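## Task

Remove the yellow sponge from the closet and set it down on the desk. The robot must not topple or be left leaning, or the task fails. If the sponge only stays put because the robot is still holding or propping it at the end, it does not count.

## Robot and tools

ROBOT. A LinearBot: a base that can drive in any direction (strong 7 N m wheel motors), a column about 1.75 m tall, and a carriage that rides it (lift_m, 0 to 1 m, up to 0.3 m/s). The carriage carries two identical six-joint arms, left and right, each ending in a two-finger gripper. The arm bases sit at about 0.57 m + lift_m above the floor, 0.27 m ahead of the column and 0.33 m to each side. Carriage parts hang roughly 0.15 m lower than the arm bases. A hand can reach 0.78 m from its shoulder but only about 0.38 m below its arm base. A hand is about 0.16 m long and 0.1 m wide (0.14 m when open). Parked arm: joints 1 to 6 = 0, 0.05, 0.05, 1.45, 0, 0; with both parked the robot is about 0.95 m wide and 0.7 m long. Cameras: carriage_camera is fixed on the carriage, facing ahead and tilted about 20 degrees down; left_wrist_camera and right_wrist_camera look out past their fingertips. All images are 504x504; a calibration (K, distortion, T_world_to_cam in the base frame) came with the session and may be off slightly per scene.

FRAMES. Base frame: origin on the floor below the base centre, x ahead, y to the left, z up. left_hand and right_hand are positions in this frame of the point between each hand's pads, with quat_wxyz giving orientation; the hand's z axis runs along the fingers and they open along its y axis. A hand pointing straight up with joints 1, 5, 6 at 0 reads (1, 0, 0, 0). These readings can be off, more so at long reach. base_odometry is in the frame the base had at scene start and only integrates wheel rotation, so slip shows up as travel; heading is positive to the left, -3.142 to 3.142.

execute_actions(actions, cameras). actions is a list holding one action or nothing (empty = just report state and images). An action may have base, joints, or both; they start together and may finish at different times; none lasts over 15 s. base holds exactly one key, a relative move measured from where the base last reported itself: translate_m (metres, -2 to 2, forward positive), strafe_m (metres, -2 to 2, left positive) or rotate_rad (radians, -6.3 to 6.3, counter-clockwise/left positive). joints is one dictionary for both arms, keyed by joint name, each value an absolute target: lift_m 0 to 1 m; left_/right_joint1_rad -2.617 to 3.054 (swing about vertical, 0 ahead, positive left); joint2_rad 0 to 3.141 (upper arm: 0 level pointing back, 1.57 vertical, 3.14 level pointing ahead); joint3_rad 0 to 3.141 (elbow, 0 folded, 3.14 straight); joint4_rad -1.57 to 1.57 (wrist pitch, positive lifts fingertips); joint5_rad -1.57 to 1.57 (wrist yaw, positive swings fingertips to the RIGHT, opposite to joint 1); joint6_rad -2.094 to 2.094 (roll about the finger axis, positive clockwise viewed from the forearm); gripper_m 0 to 0.093 m (pad gap). Joints 1-3 move up to 1.8 rad/s, 4-6 up to 2.7 rad/s. A joint or base left out may still be driving toward its earlier target without status showing it. An unknown key or out-of-range number rejects the whole call and nothing moves. cameras: list of camera names, or ["all"]; omitted or null gives all, [] gives none.

wait(seconds): 0 to 10 s, commands nothing, returns the same report. zoom_image(camera, region): region [x0, y0, x1, y1] in pixels of that camera's latest full image, at most 504 by 504. read_manual(section): only licence texts, no motion. finished_scene(scene): pass the current scene's number; ends it for good once the last command has been held, and reports whether the goal was met, so the result must already be stable and unsupported by the robot.

RESULTS. base_status and joint_status describe how each motion of the last accepted action ended: done (for the base, wheels turned the full amount, slip included; a 1-2 mm move may fall short yet say done); off_target (stopped away from target, may still push; normal for a gripper holding something); contact_stop or time_out (target dropped, holds where it stopped); "joint command not followed" with a cause line means a self-collision check withheld that arm's targets (gripper still acts), with named joints marked not_followed, and the robot may retry those targets on later actions. limit_stop_at_motor_heat marks keys halted by a heat stop; resend them. on_its_own lists what the call did not command; "held at" is the held target, not the position. motor_effort is percent of maximum, positive toward larger values, peak in brackets; readings carry fixed bias and noise. A lift effort that keeps dropping while lowering means a hand or load is resting on something. drive_wheels (ignore sign) higher at rest than after a free move means the base is pressing on something. Joint torques are raw drive outputs with offsets, never zero. ARM HIT means an arm struck the robot hard. MOTOR HOT warns from 75 °C; OVER-TEMPERATURE FAULT reports heat stops (90 °C halts that arm 10 s; 100 °C makes the arm go limp and drop).

CAUTIONS. If one call reports a stop, later motion calls in the same reply are skipped. The robot keeps its last command while you think. Tipping is permanent and no reading shows a lean, only images: it is worst with the carriage high, arms outstretched, a load held, when pulling, or after an abrupt stop; about 1.5 kg per hand with both arms forward can topple it. The base stops on wheel overload or a displaced arm joint, but arms are unwatched while turning and often when an arm is also commanded; it may coast 0.3 m after an arm hits. After being blocked, back off about 0.2 m (or turn back), repeat if still pressed, then retry. Beware the base slipping under a table edge that the column then strikes; reversing into such an edge can tip it. Arms and grippers never stop on contact: a blocked arm keeps pushing and snaps to target when freed. A level hand droops 10-17 cm per kg; a fully stretched arm may not lift 1 kg. Grip force is about 45-60 N per pad. Never let the arms collide or press on each other. To clear a withheld arm, move it alone away first, then the other. Outstretched arms overheat quickly, even empty. Loose objects may get brief outside pushes. Avoid drops, slams, hard hits and very hard pushes; shorter robot motion is preferred.

Each tool is called after "Call:" in YAML: its name, and indented under it one key for each argument.

## Session

Call:
execute_actions:
  actions: []

Scene clock: 0.00 s.
Joint torques (N m, as the arm reports them, + toward a larger angle): no reading
base_odometry: x=+0.000 y=+0.000 heading=+0.000 (m, m, rad; odometry frame)
base_status: not commanded
joint_positions: lift_m=+0.300 left_joint1_rad=-0.004 left_joint2_rad=+0.055 left_joint3_rad=+0.054 left_joint4_rad=+1.461 left_joint5_rad=-0.052 left_joint6_rad=-0.062 left_gripper_m=+0.094 right_joint1_rad=+0.012 right_joint2_rad=+0.041 right_joint3_rad=+0.040 right_joint4_rad=+1.402 right_joint5_rad=-0.005 right_joint6_rad=+0.002 right_gripper_m=+0.095
joint_status: not commanded
motor_effort: lift_m=+25 drive_wheels=+2 (%)
left_hand: x=+0.2996 y=+0.3567 z=+1.2995 quat_wxyz=(+0.998, -0.028, +0.055, -0.031) (m; base frame)
right_hand: x=+0.3135 y=-0.3465 z=+1.2940 quat_wxyz=(+0.996, -0.003, +0.085, +0.007) (m; base frame)
pictures: carriage_camera, left_wrist_camera, right_wrist_camera
Images, in order (width x height): carriage_camera 504x504, left_wrist_camera 504x504, right_wrist_camera 504x504.

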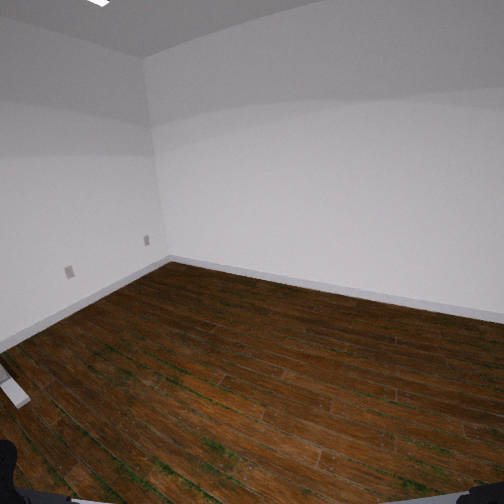

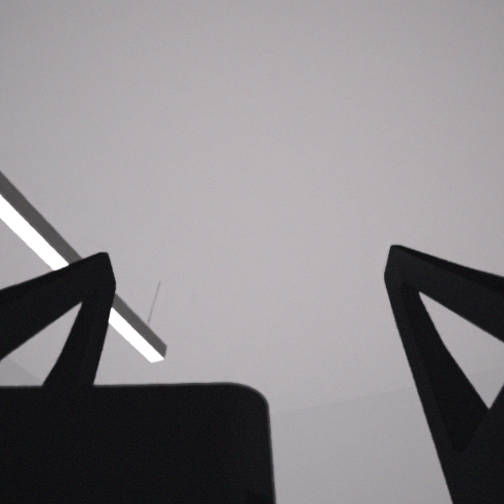

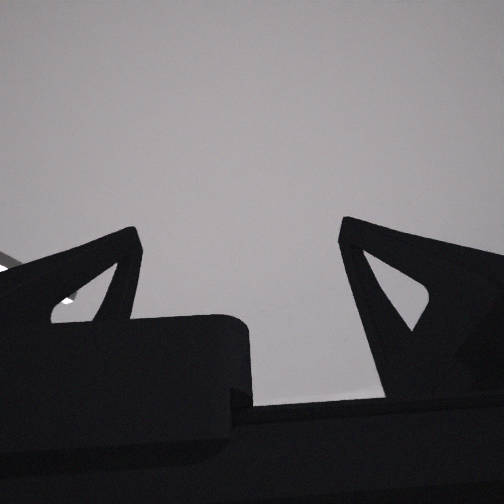

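Call:
execute_actions:
  actions:
    - {"base":{"rotate_rad":1.4}}
  cameras: ["carriage_camera"]

Scene clock: 3.40 s.
Joint torques (N m, as the arm reports them, + toward a larger angle): left_arm=[0.01 3.53 6.96 0.   0.03 0.14] | right_arm=[-0.03  4.33  6.25  0.   -0.1  -0.09]
base_odometry: x=+0.000 y=+0.000 heading=+1.400 (m, m, rad; odometry frame)
base_status: done
joint_positions: lift_m=+0.300 left_joint1_rad=-0.004 left_joint2_rad=+0.055 left_joint3_rad=+0.054 left_joint4_rad=+1.460 left_joint5_rad=-0.052 left_joint6_rad=-0.062 left_gripper_m=+0.094 right_joint1_rad=+0.012 right_joint2_rad=+0.041 right_joint3_rad=+0.040 right_joint4_rad=+1.401 right_joint5_rad=-0.005 right_joint6_rad=+0.002 right_gripper_m=+0.095
joint_status: not commanded
motor_effort: lift_m=+25(24) drive_wheels=+5(13) (%)
left_hand: x=+0.2999 y=+0.3567 z=+1.2995 quat_wxyz=(+0.998, -0.028, +0.056, -0.031) (m; base frame)
right_hand: x=+0.3137 y=-0.3465 z=+1.2940 quat_wxyz=(+0.996, -0.003, +0.085, +0.007) (m; base frame)
pictures: carriage_camera
Images, in order (width x height): carriage_camera 504x504.

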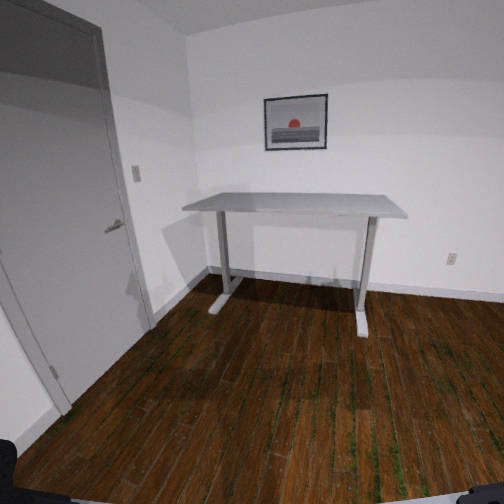

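Call:
execute_actions:
  actions:
    - {"base":{"rotate_rad":1.4}}
  cameras: ["carriage_camera"]

Call:
execute_actions:
  actions:
    - {"base":{"rotate_rad":1.5}}
  cameras: ["carriage_camera"]

Scene clock: 6.93 s.
Joint torques (N m, as the arm reports them, + toward a larger angle): left_arm=[ 0.01  3.48  6.96 -0.01  0.03  0.14] | right_arm=[ 0.08  4.4   6.37 -0.01 -0.09 -0.09]
base_odometry: x=+0.000 y=+0.000 heading=+2.799 (m, m, rad; odometry frame)
base_status: done
joint_positions: lift_m=+0.300 left_joint1_rad=-0.004 left_joint2_rad=+0.055 left_joint3_rad=+0.054 left_joint4_rad=+1.460 left_joint5_rad=-0.052 left_joint6_rad=-0.062 left_gripper_m=+0.094 right_joint1_rad=+0.012 right_joint2_rad=+0.041 right_joint3_rad=+0.040 right_joint4_rad=+1.400 right_joint5_rad=-0.005 right_joint6_rad=+0.002 right_gripper_m=+0.095
joint_status: not commanded
motor_effort: lift_m=+24(24) drive_wheels=+5(13) (%)
left_hand: x=+0.2999 y=+0.3567 z=+1.2995 quat_wxyz=(+0.998, -0.028, +0.056, -0.031) (m; base frame)
right_hand: x=+0.3139 y=-0.3465 z=+1.2940 quat_wxyz=(+0.996, -0.003, +0.086, +0.007) (m; base frame)
pictures: carriage_camera
Images, in order (width x height): carriage_camera 504x504.

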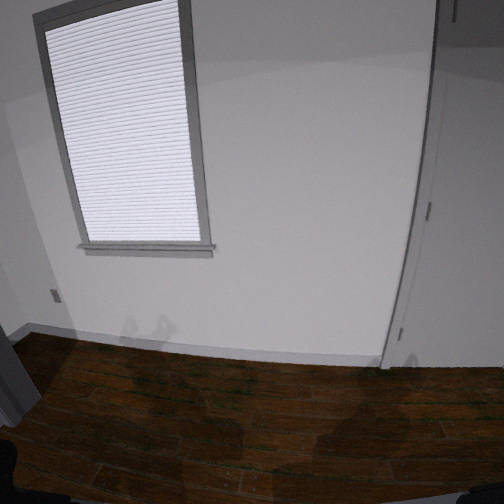

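Scene clock: 9.97 s.
Joint torques (N m, as the arm reports them, + toward a larger angle): left_arm=[ 0.01  3.51  6.96 -0.01  0.03  0.13] | right_arm=[ 0.07  4.3   6.27  0.02 -0.1  -0.07]
base_odometry: x=+0.000 y=+0.000 heading=-1.984 (m, m, rad; odometry frame)
base_status: done
joint_positions: lift_m=+0.300 left_joint1_rad=-0.004 left_joint2_rad=+0.055 left_joint3_rad=+0.054 left_joint4_rad=+1.459 left_joint5_rad=-0.052 left_joint6_rad=-0.062 left_gripper_m=+0.094 right_joint1_rad=+0.012 right_joint2_rad=+0.041 right_joint3_rad=+0.040 right_joint4_rad=+1.400 right_joint5_rad=-0.005 right_joint6_rad=+0.002 right_gripper_m=+0.095
joint_status: not commanded
motor_effort: lift_m=+24(25) drive_wheels=+5(11) (%)
left_hand: x=+0.3000 y=+0.3567 z=+1.2995 quat_wxyz=(+0.998, -0.028, +0.056, -0.031) (m; base frame)
right_hand: x=+0.3140 y=-0.3465 z=+1.2940 quat_wxyz=(+0.996, -0.003, +0.086, +0.007) (m; base frame)
pictures: carriage_camera
Images, in order (width x height): carriage_camera 504x504.

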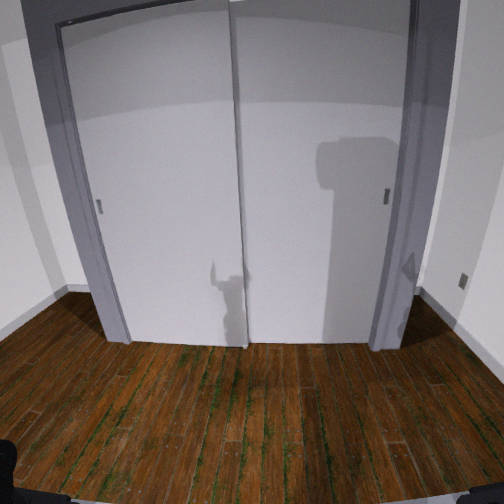

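Call:
zoom_image:
  camera: "carriage_camera"
  region: [70, 170, 140, 240]

Call:
zoom_image:
  camera: "carriage_camera"
  region: [350, 160, 420, 230]

Call:
zoom_image:
  camera: "carriage_camera"
  region: [90, 290, 420, 370]

Region (70, 170, 140, 240) of carriage_camera's 504x504 image, scaled by 7.200, with more detail than that image has.

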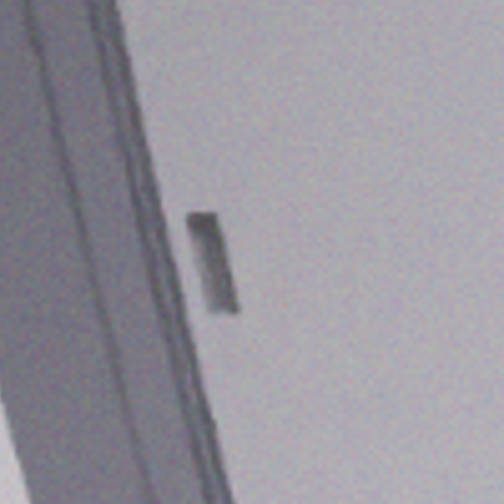

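Region (350, 160, 420, 230) of carriage_camera's 504x504 image, scaled by 7.200, with more detail than that image has.

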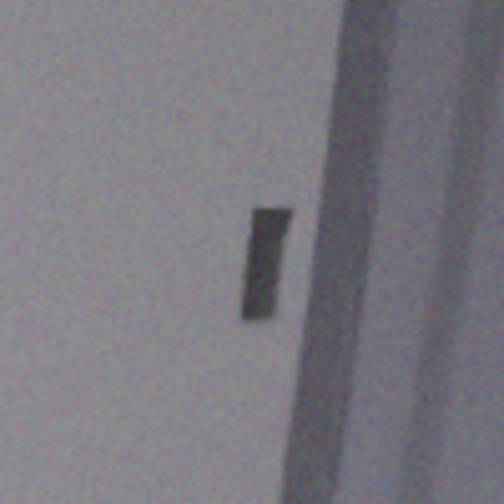

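Region (90, 290, 420, 370) of carriage_camera's 504x504 image, scaled by 1.527, with more detail than that image has; it fills the top 122 rows of this view, and the rest is white.

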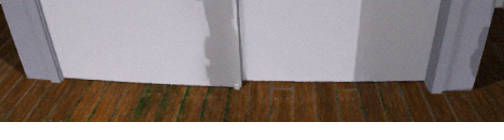

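Call:
execute_actions:
  actions:
    - {"base":{"rotate_rad":-0.07},"joints":{"lift_m":0.11,"left_joint2_rad":0.9,"left_joint3_rad":0.9,"left_joint4_rad":0.0,"left_joint5_rad":0,"left_joint6_rad":0,"left_gripper_m":0}}
  cameras: []

Call:
execute_actions:
  actions:
    - {"base":{"strafe_m":0.745}}
  cameras: []

Call:
execute_actions:
  actions:
    - {"base":{"translate_m":0.8}}
  cameras: ["carriage_camera","left_wrist_camera"]

Scene clock: 18.17 s.
Joint torques (N m, as the arm reports them, + toward a larger angle): left_arm=[ 0.   -2.   10.51  2.73  0.08  0.18] | right_arm=[ 0.04  4.36  6.28  0.   -0.09 -0.09]
base_odometry: x=+0.000 y=+0.000 heading=-2.054 (m, m, rad; odometry frame)
base_status: done
joint_positions: lift_m=+0.110 left_joint1_rad=-0.004 left_joint2_rad=+0.897 left_joint3_rad=+0.885 left_joint4_rad=+0.008 left_joint5_rad=-0.007 left_joint6_rad=-0.006 left_gripper_m=+0.000 right_joint1_rad=+0.012 right_joint2_rad=+0.041 right_joint3_rad=+0.040 right_joint4_rad=+1.400 right_joint5_rad=-0.005 right_joint6_rad=+0.002 right_gripper_m=+0.095
joint_status: all done
motor_effort: lift_m=+20(16) drive_wheels=-4(6) (%)
left_hand: x=+0.6174 y=+0.3477 z=+1.0545 quat_wxyz=(+0.706, -0.003, +0.708, -0.001) (m; base frame)
right_hand: x=+0.3140 y=-0.3465 z=+1.1047 quat_wxyz=(+0.996, -0.003, +0.086, +0.007) (m; base frame)
pictures: none
No camera images: the call's "cameras" was empty. Leave "cameras" out to get every camera's image.

Scene clock: 21.90 s.
Joint torques (N m, as the arm reports them, + toward a larger angle): left_arm=[ 0.02 -2.02 10.51  2.72  0.07  0.19] | right_arm=[ 0.03  4.27  6.31  0.04 -0.11 -0.09]
base_odometry: x=+0.660 y=-0.345 heading=-2.053 (m, m, rad; odometry frame)
base_status: done
joint_positions: lift_m=+0.110 left_joint1_rad=-0.004 left_joint2_rad=+0.897 left_joint3_rad=+0.885 left_joint4_rad=+0.008 left_joint5_rad=-0.007 left_joint6_rad=-0.006 left_gripper_m=+0.000 right_joint1_rad=+0.012 right_joint2_rad=+0.041 right_joint3_rad=+0.040 right_joint4_rad=+1.400 right_joint5_rad=-0.005 right_joint6_rad=+0.002 right_gripper_m=+0.095
joint_status: not commanded
motor_effort: lift_m=+20(20) drive_wheels=-4(16) (%)
left_hand: x=+0.6174 y=+0.3477 z=+1.0545 quat_wxyz=(+0.706, -0.003, +0.708, -0.001) (m; base frame)
right_hand: x=+0.3140 y=-0.3465 z=+1.1047 quat_wxyz=(+0.996, -0.003, +0.086, +0.007) (m; base frame)
pictures: none
No camera images: the call's "cameras" was empty. Leave "cameras" out to get every camera's image.

Scene clock: 25.77 s.
Joint torques (N m, as the arm reports them, + toward a larger angle): left_arm=[ 0.01 -2.   10.41  2.71  0.07  0.18] | right_arm=[ 0.02  4.27  6.25  0.   -0.1  -0.07]
base_odometry: x=+0.290 y=-1.054 heading=-2.052 (m, m, rad; odometry frame)
base_status: done
joint_positions: lift_m=+0.110 left_joint1_rad=-0.004 left_joint2_rad=+0.897 left_joint3_rad=+0.886 left_joint4_rad=+0.008 left_joint5_rad=-0.006 left_joint6_rad=-0.006 left_gripper_m=+0.000 right_joint1_rad=+0.012 right_joint2_rad=+0.041 right_joint3_rad=+0.040 right_joint4_rad=+1.400 right_joint5_rad=-0.005 right_joint6_rad=+0.002 right_gripper_m=+0.095
joint_status: not commanded
motor_effort: lift_m=+20(20) drive_wheels=-5(13) (%)
left_hand: x=+0.6173 y=+0.3476 z=+1.0549 quat_wxyz=(+0.706, -0.003, +0.708, -0.001) (m; base frame)
right_hand: x=+0.3138 y=-0.3465 z=+1.1047 quat_wxyz=(+0.996, -0.003, +0.086, +0.007) (m; base frame)
pictures: carriage_camera, left_wrist_camera
camera_calibration (this result's frames):
carriage_camera: T_world_to_cam=[[0.00273822, -0.999144, -0.0412728, 0.0482167], [-0.347834, 0.0377441, -0.936796, 1.08484], [0.937552, 0.0169213, -0.347433, 0.209359], [0, 0, 0, 1]] pos_world=[0.180928, 0.00368634, 1.09101]
left_wrist_camera: T_world_to_cam=[[-0.0357617, -0.99933, 0.00784688, 0.358332], [-0.557895, 0.0134489, -0.829803, 1.2231], [0.829141, -0.0340529, -0.558002, 0.213638], [0, 0, 0, 1]] pos_world=[0.518041, 0.348917, 1.13133]
Images, in order (width x height): carriage_camera 504x504, left_wrist_camera 504x504.

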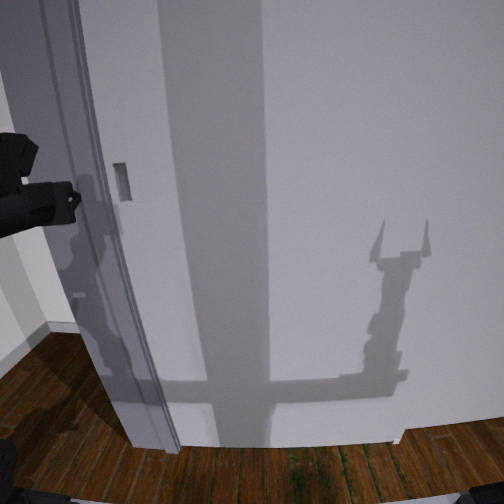

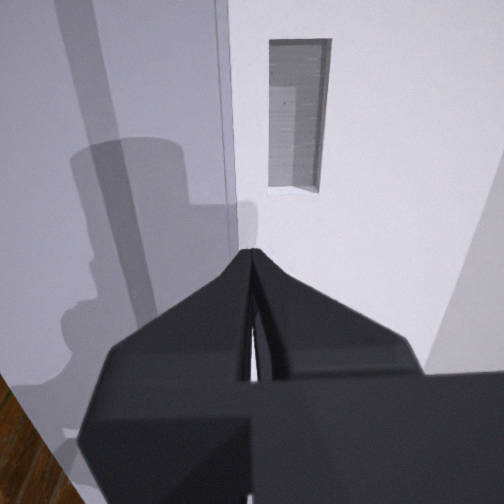

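Call:
execute_actions:
  actions:
    - {"base":{"strafe_m":-0.027},"joints":{"lift_m":0.118}}
  cameras: []

Call:
execute_actions:
  actions:
    - {"base":{"translate_m":0.09}}
  cameras: ["carriage_camera","left_wrist_camera"]

Scene clock: 28.80 s.
Joint torques (N m, as the arm reports them, + toward a larger angle): left_arm=[ 0.08 -2.01  9.79  2.72  0.04  0.19] | right_arm=[-0.02  4.24  6.33  0.02 -0.1  -0.09]
base_odometry: x=+0.266 y=-1.042 heading=-2.052 (m, m, rad; odometry frame)
base_status: done
joint_positions: lift_m=+0.118 left_joint1_rad=-0.004 left_joint2_rad=+0.897 left_joint3_rad=+0.894 left_joint4_rad=+0.009 left_joint5_rad=-0.006 left_joint6_rad=-0.006 left_gripper_m=+0.000 right_joint1_rad=+0.012 right_joint2_rad=+0.041 right_joint3_rad=+0.040 right_joint4_rad=+1.400 right_joint5_rad=-0.005 right_joint6_rad=+0.002 right_gripper_m=+0.095
joint_status: all done
motor_effort: lift_m=+27(34) drive_wheels=+3(11) (%)
left_hand: x=+0.6169 y=+0.3475 z=+1.0662 quat_wxyz=(+0.709, -0.003, +0.705, -0.002) (m; base frame)
right_hand: x=+0.3140 y=-0.3465 z=+1.1120 quat_wxyz=(+0.996, -0.003, +0.086, +0.007) (m; base frame)
pictures: none
No camera images: the call's "cameras" was empty. Leave "cameras" out to get every camera's image.

Scene clock: 30.30 s.
Joint torques (N m, as the arm reports them, + toward a larger angle): left_arm=[ 0.03 -2.04  9.82  2.73  0.06  0.18] | right_arm=[ 0.08  4.3   6.22  0.03 -0.1  -0.08]
base_odometry: x=+0.224 y=-1.121 heading=-2.053 (m, m, rad; odometry frame)
base_status: done
joint_positions: lift_m=+0.118 left_joint1_rad=-0.004 left_joint2_rad=+0.897 left_joint3_rad=+0.894 left_joint4_rad=+0.008 left_joint5_rad=-0.006 left_joint6_rad=-0.006 left_gripper_m=+0.000 right_joint1_rad=+0.012 right_joint2_rad=+0.041 right_joint3_rad=+0.040 right_joint4_rad=+1.399 right_joint5_rad=-0.005 right_joint6_rad=+0.002 right_gripper_m=+0.095
joint_status: not commanded
motor_effort: lift_m=+27(27) drive_wheels=-4(12) (%)
left_hand: x=+0.6169 y=+0.3475 z=+1.0659 quat_wxyz=(+0.709, -0.003, +0.705, -0.002) (m; base frame)
right_hand: x=+0.3141 y=-0.3465 z=+1.1119 quat_wxyz=(+0.996, -0.003, +0.086, +0.007) (m; base frame)
pictures: carriage_camera, left_wrist_camera
camera_calibration (this result's frames):
carriage_camera: T_world_to_cam=[[0.00273822, -0.999144, -0.0412728, 0.0485168], [-0.347834, 0.0377441, -0.936796, 1.09166], [0.937552, 0.0169213, -0.347433, 0.211886], [0, 0, 0, 1]] pos_world=[0.180928, 0.00368634, 1.09828]
left_wrist_camera: T_world_to_cam=[[-0.0361989, -0.999316, 0.00761456, 0.358679], [-0.551861, 0.0136369, -0.833825, 1.23242], [0.83315, -0.0343857, -0.551977, 0.211324], [0, 0, 0, 1]] pos_world=[0.517044, 0.348893, 1.14154]
Images, in order (width x height): carriage_camera 504x504, left_wrist_camera 504x504.

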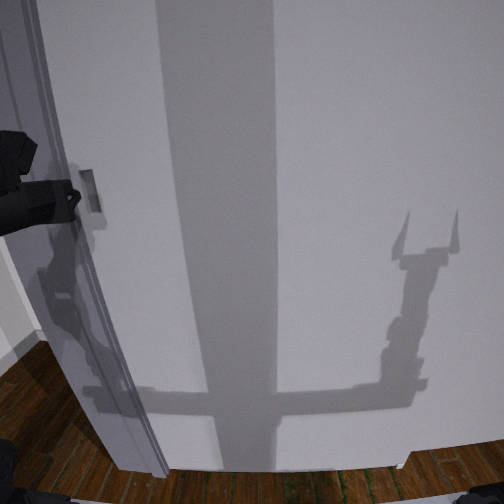

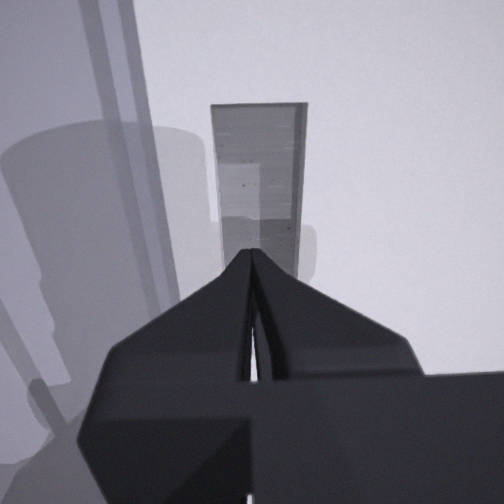

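Call:
execute_actions:
  actions:
    - {"base":{"translate_m":0.03}}
  cameras: ["carriage_camera","left_wrist_camera"]

Scene clock: 32.67 s.
Joint torques (N m, as the arm reports them, + toward a larger angle): left_arm=[ 0.02 -2.03  9.77  2.73  0.06  0.19] | right_arm=[ 0.03  4.37  6.33  0.03 -0.1  -0.08]
base_odometry: x=+0.210 y=-1.148 heading=-2.053 (m, m, rad; odometry frame)
base_status: done
joint_positions: lift_m=+0.118 left_joint1_rad=-0.004 left_joint2_rad=+0.897 left_joint3_rad=+0.894 left_joint4_rad=+0.007 left_joint5_rad=-0.006 left_joint6_rad=-0.006 left_gripper_m=+0.000 right_joint1_rad=+0.012 right_joint2_rad=+0.041 right_joint3_rad=+0.040 right_joint4_rad=+1.400 right_joint5_rad=-0.005 right_joint6_rad=+0.002 right_gripper_m=+0.095
joint_status: not commanded
motor_effort: lift_m=+27(27) drive_wheels=-3(12) (%)
left_hand: x=+0.6169 y=+0.3475 z=+1.0658 quat_wxyz=(+0.709, -0.003, +0.706, -0.002) (m; base frame)
right_hand: x=+0.3139 y=-0.3465 z=+1.1120 quat_wxyz=(+0.996, -0.003, +0.086, +0.007) (m; base frame)
pictures: carriage_camera, left_wrist_camera
camera_calibration (this result's frames):
carriage_camera: T_world_to_cam=[[0.00273822, -0.999144, -0.0412728, 0.0485168], [-0.347834, 0.0377441, -0.936796, 1.09166], [0.937552, 0.0169213, -0.347433, 0.211886], [0, 0, 0, 1]] pos_world=[0.180928, 0.00368634, 1.09828]
left_wrist_camera: T_world_to_cam=[[-0.036196, -0.999316, 0.00762685, 0.358665], [-0.552179, 0.0136381, -0.833614, 1.23231], [0.83294, -0.0343849, -0.552294, 0.21174], [0, 0, 0, 1]] pos_world=[0.517074, 0.348893, 1.14148]
Images, in order (width x height): carriage_camera 504x504, left_wrist_camera 504x504.

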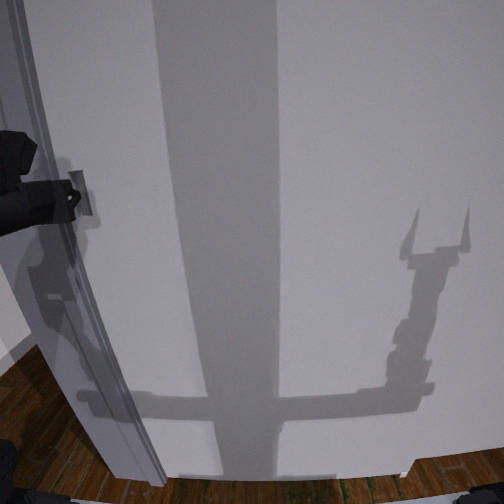

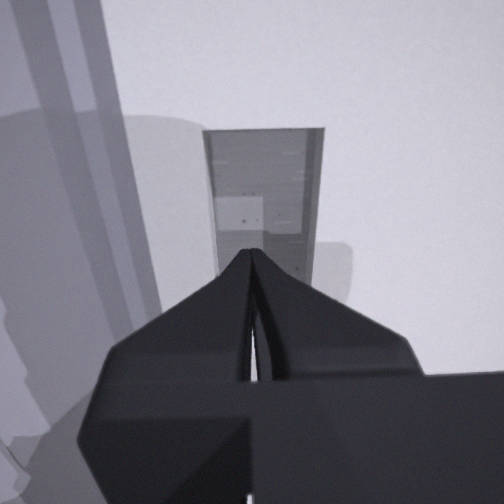

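Call:
execute_actions:
  actions:
    - {"base":{"translate_m":0.014}}
  cameras: ["left_wrist_camera"]

Call:
execute_actions:
  actions:
    - {"base":{"strafe_m":-0.08},"joints":{"left_joint1_rad":0}}
  cameras: ["carriage_camera","left_wrist_camera"]

Scene clock: 34.27 s.
Joint torques (N m, as the arm reports them, + toward a larger angle): left_arm=[-0.03 -1.36  9.79  2.75  0.05  0.18] | right_arm=[ 0.06  4.3   6.19  0.02 -0.11 -0.09]
base_odometry: x=+0.203 y=-1.160 heading=-2.053 (m, m, rad; odometry frame)
base_status: done
joint_positions: lift_m=+0.118 left_joint1_rad=-0.004 left_joint2_rad=+0.890 left_joint3_rad=+0.894 left_joint4_rad=+0.005 left_joint5_rad=-0.005 left_joint6_rad=-0.006 left_gripper_m=+0.000 right_joint1_rad=+0.012 right_joint2_rad=+0.041 right_joint3_rad=+0.040 right_joint4_rad=+1.400 right_joint5_rad=-0.005 right_joint6_rad=+0.002 right_gripper_m=+0.095
joint_status: not commanded
motor_effort: lift_m=+28(28) drive_wheels=+4(12) (%)
left_hand: x=+0.6150 y=+0.3474 z=+1.0675 quat_wxyz=(+0.710, -0.003, +0.704, -0.002) (m; base frame)
right_hand: x=+0.3139 y=-0.3465 z=+1.1120 quat_wxyz=(+0.996, -0.003, +0.086, +0.007) (m; base frame)
pictures: left_wrist_camera
camera_calibration (this result's frames):
left_wrist_camera: T_world_to_cam=[[-0.036993, -0.999288, 0.00747257, 0.359105], [-0.548346, 0.0140469, -0.836133, 1.23295], [0.835433, -0.0350286, -0.548475, 0.208869], [0, 0, 0, 1]] pos_world=[0.514874, 0.348847, 1.14279]
Images, in order (width x height): left_wrist_camera 504x504.

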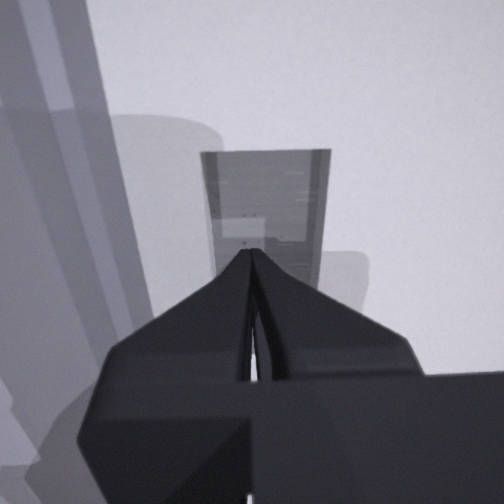

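Scene clock: 35.90 s.
Joint torques (N m, as the arm reports them, + toward a larger angle): left_arm=[-0.91 -1.41  9.79  2.77  0.38  0.18] | right_arm=[ 0.05  4.36  6.35 -0.01 -0.12 -0.07]
base_odometry: x=+0.132 y=-1.123 heading=-2.053 (m, m, rad; odometry frame)
base_status: done
joint_positions: lift_m=+0.118 left_joint1_rad=+0.012 left_joint2_rad=+0.890 left_joint3_rad=+0.894 left_joint4_rad=+0.003 left_joint5_rad=-0.033 left_joint6_rad=-0.006 left_gripper_m=+0.000 right_joint1_rad=+0.012 right_joint2_rad=+0.041 right_joint3_rad=+0.040 right_joint4_rad=+1.400 right_joint5_rad=-0.005 right_joint6_rad=+0.002 right_gripper_m=+0.095
joint_status: all done
motor_effort: lift_m=+28(27) drive_wheels=+2(13) (%)
left_hand: x=+0.6148 y=+0.3579 z=+1.0672 quat_wxyz=(+0.710, -0.018, +0.704, +0.014) (m; base frame)
right_hand: x=+0.3139 y=-0.3465 z=+1.1120 quat_wxyz=(+0.996, -0.003, +0.086, +0.007) (m; base frame)
pictures: carriage_camera, left_wrist_camera
camera_calibration (this result's frames):
carriage_camera: T_world_to_cam=[[0.00273822, -0.999144, -0.0412728, 0.0485168], [-0.347834, 0.0377441, -0.936796, 1.09166], [0.937552, 0.0169213, -0.347433, 0.211886], [0, 0, 0, 1]] pos_world=[0.180928, 0.00368634, 1.09828]
left_wrist_camera: T_world_to_cam=[[0.00725911, -0.999944, 0.0077258, 0.342285], [-0.549701, -0.0104443, -0.835296, 1.24109], [0.83533, 0.00181663, -0.549746, 0.197417], [0, 0, 0, 1]] pos_world=[0.514838, 0.354869, 1.14257]
Images, in order (width x height): carriage_camera 504x504, left_wrist_camera 504x504.

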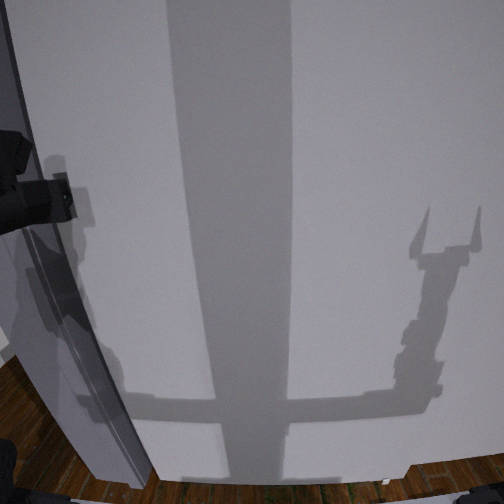

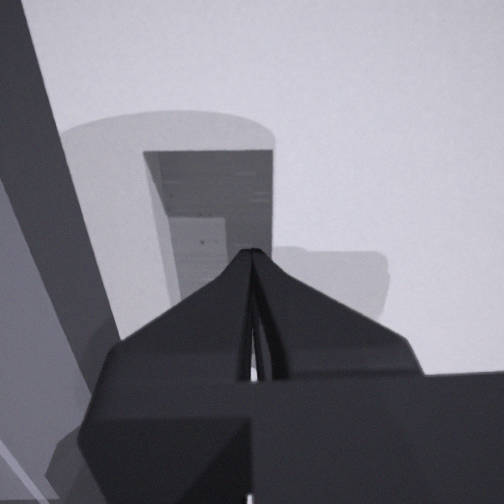

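Call:
execute_actions:
  actions:
    - {"base":{"strafe_m":-0.3},"joints":{"left_joint1_rad":0}}
  cameras: ["carriage_camera","left_wrist_camera"]

Scene clock: 37.67 s.
Joint torques (N m, as the arm reports them, + toward a larger angle): left_arm=[-1.31 -1.24  9.75  2.82  0.66  0.19] | right_arm=[-0.01  4.34  6.36  0.03 -0.11 -0.09]
base_odometry: x=+0.099 y=-1.107 heading=-2.053 (m, m, rad; odometry frame)
base_status: strafe_m contact_stop (by the wheels' count: -0.037 of -0.300)
joint_positions: lift_m=+0.118 left_joint1_rad=+0.019 left_joint2_rad=+0.887 left_joint3_rad=+0.894 left_joint4_rad=-0.001 left_joint5_rad=-0.059 left_joint6_rad=-0.006 left_gripper_m=+0.000 right_joint1_rad=+0.012 right_joint2_rad=+0.041 right_joint3_rad=+0.040 right_joint4_rad=+1.400 right_joint5_rad=-0.004 right_joint6_rad=+0.002 right_gripper_m=+0.095
joint_status: all done
motor_effort: lift_m=+27(27) drive_wheels=+2(14) (%)
left_hand: x=+0.6139 y=+0.3645 z=+1.0670 quat_wxyz=(+0.709, -0.030, +0.704, +0.025) (m; base frame)
right_hand: x=+0.3138 y=-0.3467 z=+1.1120 quat_wxyz=(+0.996, -0.002, +0.086, +0.007) (m; base frame)
pictures: carriage_camera, left_wrist_camera
camera_calibration (this result's frames):
carriage_camera: T_world_to_cam=[[0.00273822, -0.999144, -0.0412728, 0.0485168], [-0.347834, 0.0377441, -0.936796, 1.09166], [0.937552, 0.0169213, -0.347433, 0.211886], [0, 0, 0, 1]] pos_world=[0.180928, 0.00368634, 1.09828]
left_wrist_camera: T_world_to_cam=[[0.0396845, -0.999181, 0.00788309, 0.328613], [-0.550342, -0.0284414, -0.834455, 1.24653], [0.833996, 0.0287766, -0.55102, 0.190456], [0, 0, 0, 1]] pos_world=[0.514135, 0.358316, 1.14252]
Images, in order (width x height): carriage_camera 504x504, left_wrist_camera 504x504.

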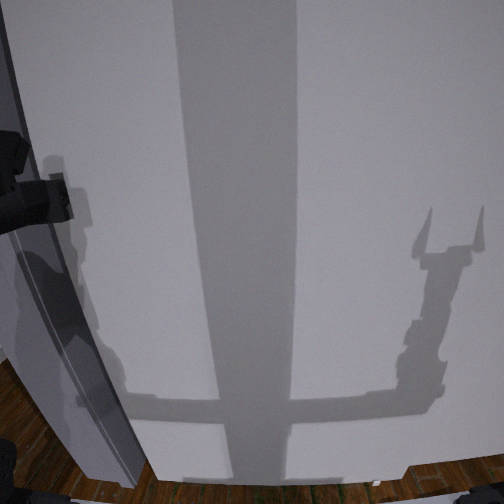

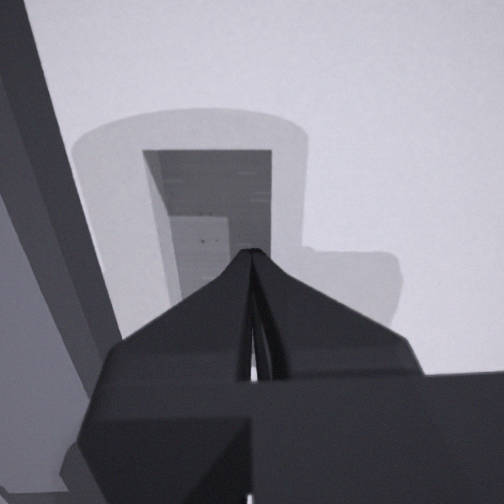

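Call:
execute_actions:
  actions:
    - {"base":{"strafe_m":-0.25},"joints":{"left_joint5_rad":0.08,"left_joint1_rad":-0.02}}
  cameras: ["carriage_camera","left_wrist_camera"]

Scene clock: 40.50 s.
Joint torques (N m, as the arm reports them, + toward a larger angle): left_arm=[-0.67  0.67  9.74  3.17  0.1   0.19] | right_arm=[ 0.03  4.3   6.33  0.   -0.1  -0.08]
base_odometry: x=-0.122 y=-0.991 heading=-2.052 (m, m, rad; odometry frame)
base_status: done
joint_positions: lift_m=+0.118 left_joint1_rad=-0.010 left_joint2_rad=+0.865 left_joint3_rad=+0.894 left_joint4_rad=-0.032 left_joint5_rad=+0.070 left_joint6_rad=-0.006 left_gripper_m=+0.000 right_joint1_rad=+0.012 right_joint2_rad=+0.041 right_joint3_rad=+0.040 right_joint4_rad=+1.400 right_joint5_rad=-0.004 right_joint6_rad=+0.002 right_gripper_m=+0.095
joint_status: all done
motor_effort: lift_m=+27(28) drive_wheels=-3(8) (%)
left_hand: x=+0.6078 y=+0.3325 z=+1.0665 quat_wxyz=(+0.705, +0.026, +0.708, -0.031) (m; base frame)
right_hand: x=+0.3138 y=-0.3467 z=+1.1120 quat_wxyz=(+0.996, -0.002, +0.086, +0.007) (m; base frame)
pictures: carriage_camera, left_wrist_camera
camera_calibration (this result's frames):
carriage_camera: T_world_to_cam=[[0.00273822, -0.999144, -0.0412728, 0.0485168], [-0.347834, 0.0377441, -0.936796, 1.09166], [0.937552, 0.0169213, -0.347433, 0.211886], [0, 0, 0, 1]] pos_world=[0.180928, 0.00368634, 1.09828]
left_wrist_camera: T_world_to_cam=[[-0.117887, -0.992994, 0.00808828, 0.390342], [-0.55522, 0.0591577, -0.829597, 1.21057], [0.823307, -0.10229, -0.558304, 0.253984], [0, 0, 0, 1]] pos_world=[0.509042, 0.341972, 1.14293]
Images, in order (width x height): carriage_camera 504x504, left_wrist_camera 504x504.

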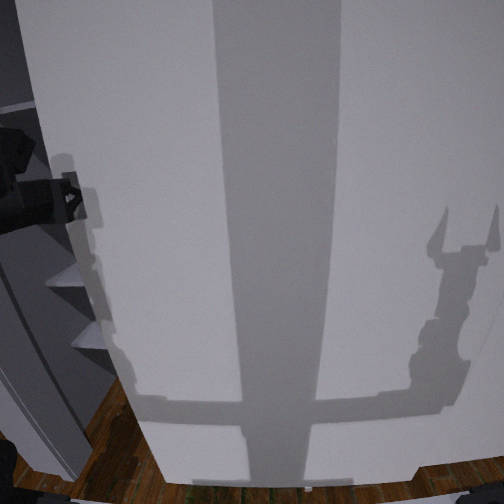

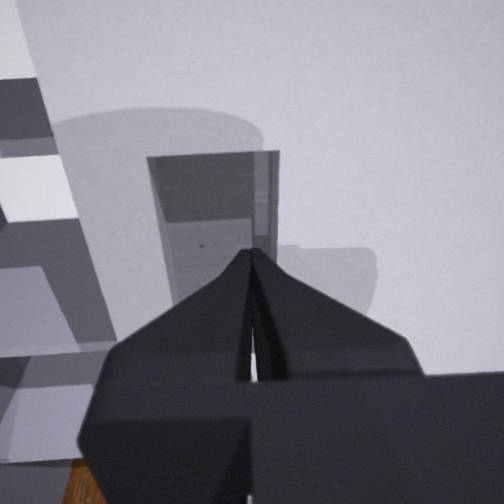

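Call:
execute_actions:
  actions:
    - {"base":{"strafe_m":-0.42},"joints":{"left_joint2_rad":0.835,"left_joint3_rad":0.84}}
  cameras: ["carriage_camera","left_wrist_camera"]

Scene clock: 44.00 s.
Joint torques (N m, as the arm reports them, + toward a larger angle): left_arm=[-0.27  0.04  7.38  3.25  0.17  0.19] | right_arm=[-0.01  4.31  6.28  0.   -0.12 -0.07]
base_odometry: x=-0.495 y=-0.797 heading=-2.052 (m, m, rad; odometry frame)
base_status: done
joint_positions: lift_m=+0.118 left_joint1_rad=-0.015 left_joint2_rad=+0.814 left_joint3_rad=+0.864 left_joint4_rad=-0.039 left_joint5_rad=+0.066 left_joint6_rad=-0.006 left_gripper_m=+0.000 right_joint1_rad=+0.012 right_joint2_rad=+0.041 right_joint3_rad=+0.040 right_joint4_rad=+1.400 right_joint5_rad=-0.004 right_joint6_rad=+0.002 right_gripper_m=+0.095
joint_status: all done
motor_effort: lift_m=+28(28) drive_wheels=-1(10) (%)
left_hand: x=+0.5963 y=+0.3316 z=+1.0660 quat_wxyz=(+0.710, +0.027, +0.703, -0.031) (m; base frame)
right_hand: x=+0.3138 y=-0.3467 z=+1.1120 quat_wxyz=(+0.996, -0.002, +0.086, +0.007) (m; base frame)
pictures: carriage_camera, left_wrist_camera
camera_calibration (this result's frames):
carriage_camera: T_world_to_cam=[[0.00273822, -0.999144, -0.0412728, 0.0485168], [-0.347834, 0.0377441, -0.936796, 1.09166], [0.937552, 0.0169213, -0.347433, 0.211886], [0, 0, 0, 1]] pos_world=[0.180928, 0.00368634, 1.09828]
left_wrist_camera: T_world_to_cam=[[-0.118748, -0.992902, 0.00661557, 0.390205], [-0.543411, 0.0594113, -0.837362, 1.20498], [0.831025, -0.10303, -0.546609, 0.246316], [0, 0, 0, 1]] pos_world=[0.496442, 0.341224, 1.14106]
Images, in order (width x height): carriage_camera 504x504, left_wrist_camera 504x504.

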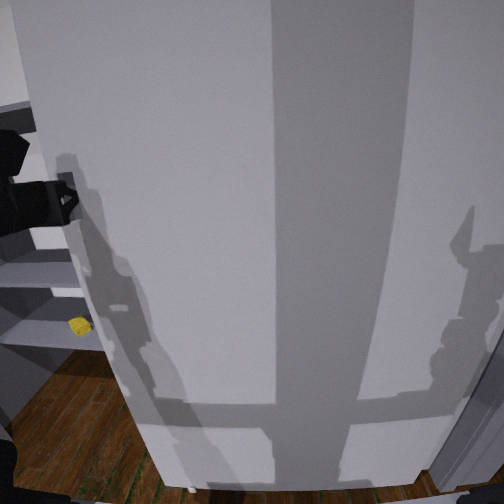

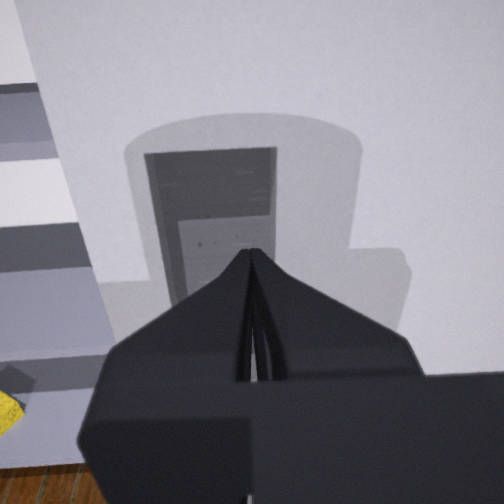

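Call:
execute_actions:
  actions:
    - {"base":{"translate_m":-0.15}}
  cameras: []

Call:
execute_actions:
  actions:
    - {"base":{"strafe_m":0.43},"joints":{"lift_m":0.0,"left_joint1_rad":0,"left_joint5_rad":0,"left_gripper_m":0.093,"left_joint2_rad":1.2,"left_joint3_rad":0.5,"left_joint4_rad":0.3}}
  cameras: ["carriage_camera","left_wrist_camera"]

Scene clock: 47.73 s.
Joint torques (N m, as the arm reports them, + toward a larger angle): left_arm=[-0.3  -0.42  7.39  2.75  0.1   0.19] | right_arm=[ 0.04  4.33  6.35  0.02 -0.11 -0.07]
base_odometry: x=-0.426 y=-0.664 heading=-2.052 (m, m, rad; odometry frame)
base_status: done
joint_positions: lift_m=+0.118 left_joint1_rad=-0.015 left_joint2_rad=+0.820 left_joint3_rad=+0.864 left_joint4_rad=+0.003 left_joint5_rad=+0.071 left_joint6_rad=-0.006 left_gripper_m=+0.000 right_joint1_rad=+0.012 right_joint2_rad=+0.041 right_joint3_rad=+0.040 right_joint4_rad=+1.400 right_joint5_rad=-0.004 right_joint6_rad=+0.002 right_gripper_m=+0.095
joint_status: not commanded
motor_effort: lift_m=+27(27) drive_wheels=-1(7) (%)
left_hand: x=+0.5976 y=+0.3306 z=+1.0745 quat_wxyz=(+0.723, +0.029, +0.690, -0.032) (m; base frame)
right_hand: x=+0.3138 y=-0.3467 z=+1.1120 quat_wxyz=(+0.996, -0.002, +0.086, +0.007) (m; base frame)
pictures: none
No camera images: the call's "cameras" was empty. Leave "cameras" out to get every camera's image.

Scene clock: 50.73 s.
Joint torques (N m, as the arm reports them, + toward a larger angle): left_arm=[ 0.46 -4.42  9.53  2.77 -0.07  0.19] | right_arm=[ 0.07  4.35  6.22 -0.02 -0.11 -0.1 ]
base_odometry: x=-0.044 y=-0.863 heading=-2.052 (m, m, rad; odometry frame)
base_status: done
joint_positions: lift_m=+0.000 left_joint1_rad=-0.007 left_joint2_rad=+1.201 left_joint3_rad=+0.490 left_joint4_rad=+0.301 left_joint5_rad=+0.007 left_joint6_rad=-0.006 left_gripper_m=+0.093 right_joint1_rad=+0.012 right_joint2_rad=+0.041 right_joint3_rad=+0.040 right_joint4_rad=+1.400 right_joint5_rad=-0.004 right_joint6_rad=+0.002 right_gripper_m=+0.095
joint_status: all done
motor_effort: lift_m=+20(23) drive_wheels=-3(9) (%)
left_hand: x=+0.6453 y=+0.3441 z=+0.7154 quat_wxyz=(+0.548, +0.002, +0.836, -0.006) (m; base frame)
right_hand: x=+0.3138 y=-0.3467 z=+0.9947 quat_wxyz=(+0.996, -0.002, +0.086, +0.007) (m; base frame)
pictures: carriage_camera, left_wrist_camera
camera_calibration (this result's frames):
carriage_camera: T_world_to_cam=[[0.00273822, -0.999144, -0.0412728, 0.0436747], [-0.347834, 0.0377441, -0.936796, 0.981751], [0.937552, 0.0169213, -0.347433, 0.171125], [0, 0, 0, 1]] pos_world=[0.180928, 0.00368634, 0.980958]
left_wrist_camera: T_world_to_cam=[[-0.0449637, -0.998676, 0.0249935, 0.351964], [-0.84116, 0.0243515, -0.540238, 0.928907], [0.538914, -0.0453146, -0.841141, 0.394509], [0, 0, 0, 1]] pos_world=[0.584578, 0.346754, 0.824871]
Images, in order (width x height): carriage_camera 504x504, left_wrist_camera 504x504.

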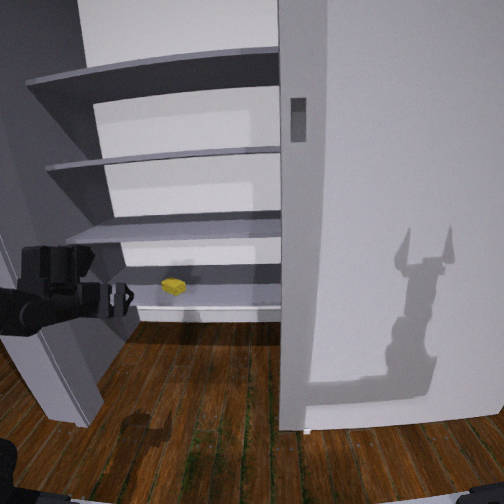

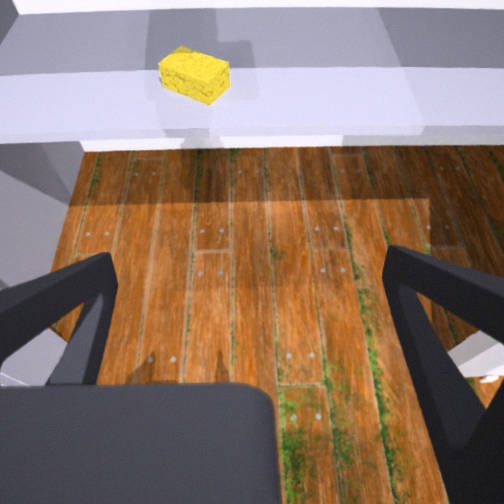

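Call:
zoom_image:
  camera: "left_wrist_camera"
  region: [140, 30, 260, 150]

Call:
zoom_image:
  camera: "carriage_camera"
  region: [130, 230, 220, 320]

Region (140, 30, 260, 150) of left_wrist_camera's 504x504 image, scaled by 4.200, with more detail than that image has.

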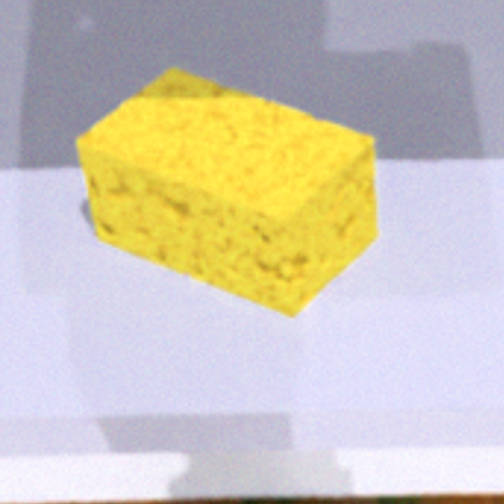

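Region (130, 230, 220, 320) of carriage_camera's 504x504 image, scaled by 5.600, with more detail than that image has.

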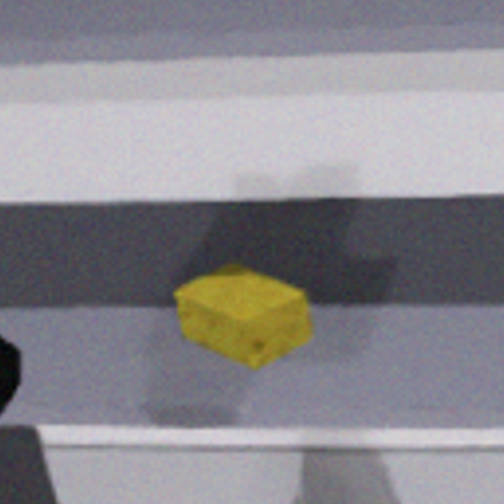

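Call:
execute_actions:
  actions:
    - {"base":{"strafe_m":-0.15},"joints":{"lift_m":0.04,"left_joint2_rad":2.97,"left_joint3_rad":1.85,"left_joint4_rad":0.42,"left_joint5_rad":-0.886,"left_joint6_rad":-0.578}}
  cameras: ["carriage_camera","left_wrist_camera"]

Scene clock: 60.63 s.
Joint torques (N m, as the arm reports them, + toward a larger angle): left_arm=[  0.3  -15.14   7.4    2.19  -0.45   0.06] | right_arm=[ 0.05  4.31  6.35  0.01 -0.1  -0.09]
base_odometry: x=-0.177 y=-0.793 heading=-2.051 (m, m, rad; odometry frame)
base_status: done
joint_positions: lift_m=+0.040 left_joint1_rad=-0.004 left_joint2_rad=+2.971 left_joint3_rad=+1.836 left_joint4_rad=+0.418 left_joint5_rad=-0.878 left_joint6_rad=-0.571 left_gripper_m=+0.093 right_joint1_rad=+0.012 right_joint2_rad=+0.041 right_joint3_rad=+0.040 right_joint4_rad=+1.400 right_joint5_rad=-0.004 right_joint6_rad=+0.002 right_gripper_m=+0.095
joint_status: all done
motor_effort: lift_m=+26(33) drive_wheels=+3(10) (%)
left_hand: x=+0.8475 y=+0.4779 z=+0.4484 quat_wxyz=(+0.469, -0.399, +0.742, +0.265) (m; base frame)
right_hand: x=+0.3139 y=-0.3467 z=+1.0341 quat_wxyz=(+0.996, -0.002, +0.086, +0.007) (m; base frame)
pictures: carriage_camera, left_wrist_camera
camera_calibration (this result's frames):
carriage_camera: T_world_to_cam=[[0.00273822, -0.999144, -0.0412728, 0.0453017], [-0.347834, 0.0377441, -0.936796, 1.01868], [0.937552, 0.0169213, -0.347433, 0.184821], [0, 0, 0, 1]] pos_world=[0.180928, 0.00368634, 1.02038]
left_wrist_camera: T_world_to_cam=[[0.822515, -0.568743, -0.00100956, -0.427657], [-0.48604, -0.701986, -0.520559, 0.988816], [0.295355, 0.428658, -0.853825, 0.052656], [0, 0, 0, 1]] pos_world=[0.816806, 0.428337, 0.559264]
Images, in order (width x height): carriage_camera 504x504, left_wrist_camera 504x504.

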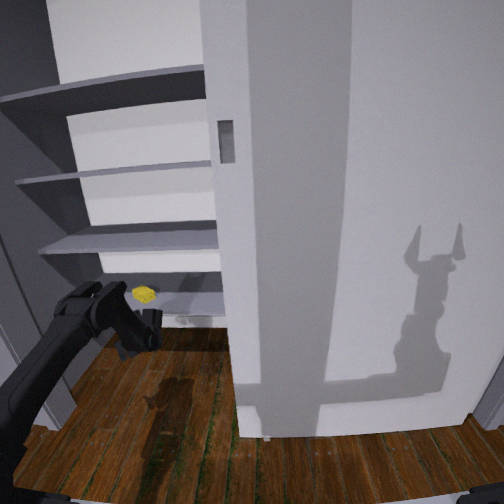

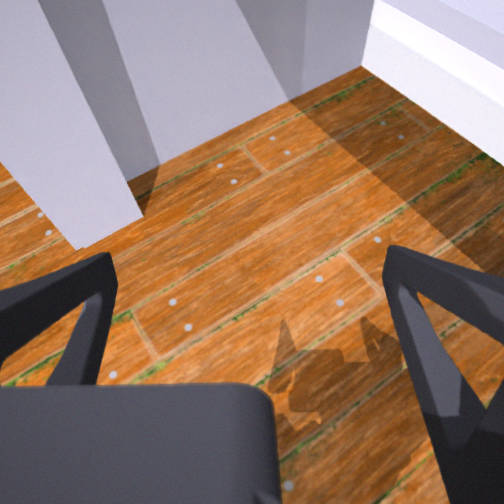

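Call:
execute_actions:
  actions:
    - {"base":{"translate_m":0.3},"joints":{"lift_m":0.06}}
  cameras: ["carriage_camera","left_wrist_camera"]

Scene clock: 63.90 s.
Joint torques (N m, as the arm reports them, + toward a larger angle): left_arm=[  0.28 -14.57   7.16   2.12  -0.39   0.06] | right_arm=[ 0.06  4.3   6.27 -0.03 -0.09 -0.1 ]
base_odometry: x=-0.316 y=-1.059 heading=-2.052 (m, m, rad; odometry frame)
base_status: done
joint_positions: lift_m=+0.060 left_joint1_rad=-0.004 left_joint2_rad=+2.964 left_joint3_rad=+1.840 left_joint4_rad=+0.427 left_joint5_rad=-0.882 left_joint6_rad=-0.571 left_gripper_m=+0.093 right_joint1_rad=+0.012 right_joint2_rad=+0.041 right_joint3_rad=+0.040 right_joint4_rad=+1.400 right_joint5_rad=-0.004 right_joint6_rad=+0.002 right_gripper_m=+0.095
joint_status: all done
motor_effort: lift_m=+27(34) drive_wheels=-6(13) (%)
left_hand: x=+0.8515 y=+0.4783 z=+0.4754 quat_wxyz=(+0.477, -0.403, +0.736, +0.262) (m; base frame)
right_hand: x=+0.3139 y=-0.3467 z=+1.0540 quat_wxyz=(+0.996, -0.002, +0.086, +0.007) (m; base frame)
pictures: carriage_camera, left_wrist_camera
camera_calibration (this result's frames):
carriage_camera: T_world_to_cam=[[0.00273822, -0.999144, -0.0412728, 0.0461241], [-0.347834, 0.0377441, -0.936796, 1.03735], [0.937552, 0.0169213, -0.347433, 0.191745], [0, 0, 0, 1]] pos_world=[0.180928, 0.00368634, 1.04031]
left_wrist_camera: T_world_to_cam=[[0.824021, -0.566372, 0.0145979, -0.440562], [-0.473156, -0.702115, -0.532126, 0.999703], [0.31163, 0.431576, -0.846539, 0.0556184], [0, 0, 0, 1]] pos_world=[0.818715, 0.428381, 0.585482]
Images, in order (width x height): carriage_camera 504x504, left_wrist_camera 504x504.

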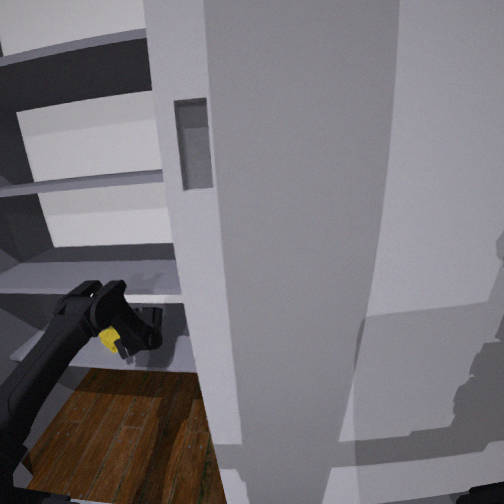

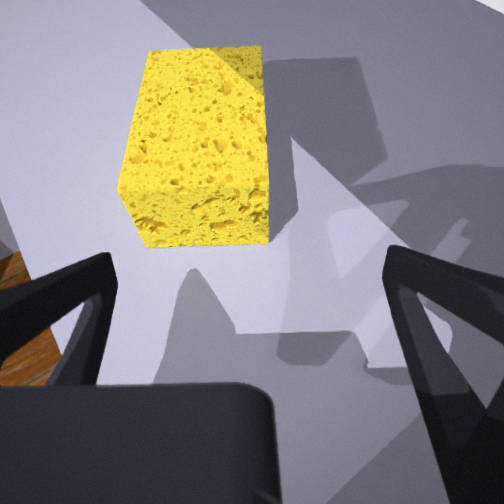

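Call:
execute_actions:
  actions:
    - {"base":{"strafe_m":0.065},"joints":{"lift_m":0.032}}
  cameras: ["left_wrist_camera"]

Scene clock: 66.70 s.
Joint torques (N m, as the arm reports them, + toward a larger angle): left_arm=[  0.17 -14.79   6.93   2.13  -0.38   0.06] | right_arm=[ 0.    4.33  6.37  0.01 -0.12 -0.09]
base_odometry: x=-0.259 y=-1.089 heading=-2.053 (m, m, rad; odometry frame)
base_status: done
joint_positions: lift_m=+0.032 left_joint1_rad=-0.002 left_joint2_rad=+2.966 left_joint3_rad=+1.843 left_joint4_rad=+0.425 left_joint5_rad=-0.883 left_joint6_rad=-0.571 left_gripper_m=+0.093 right_joint1_rad=+0.012 right_joint2_rad=+0.041 right_joint3_rad=+0.040 right_joint4_rad=+1.400 right_joint5_rad=-0.004 right_joint6_rad=+0.002 right_gripper_m=+0.095
joint_status: all done
motor_effort: lift_m=+20(20) drive_wheels=+2(13) (%)
left_hand: x=+0.8513 y=+0.4798 z=+0.4475 quat_wxyz=(+0.476, -0.404, +0.735, +0.263) (m; base frame)
right_hand: x=+0.3138 y=-0.3467 z=+1.0267 quat_wxyz=(+0.996, -0.002, +0.086, +0.007) (m; base frame)
pictures: left_wrist_camera
camera_calibration (this result's frames):
left_wrist_camera: T_world_to_cam=[[0.825904, -0.563639, 0.0139018, -0.441727], [-0.47107, -0.70339, -0.532292, 0.984697], [0.309799, 0.433074, -0.846446, 0.0322936], [0, 0, 0, 1]] pos_world=[0.818681, 0.429666, 0.557623]
Images, in order (width x height): left_wrist_camera 504x504.

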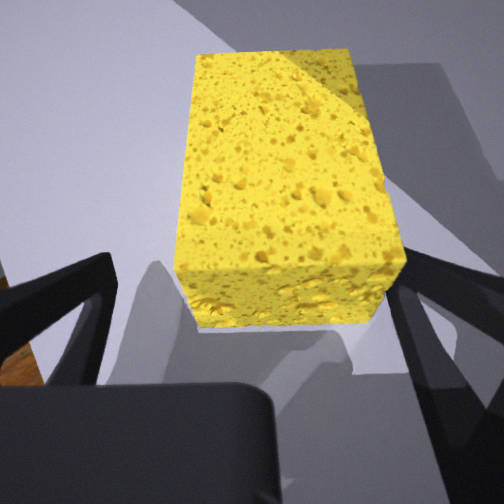

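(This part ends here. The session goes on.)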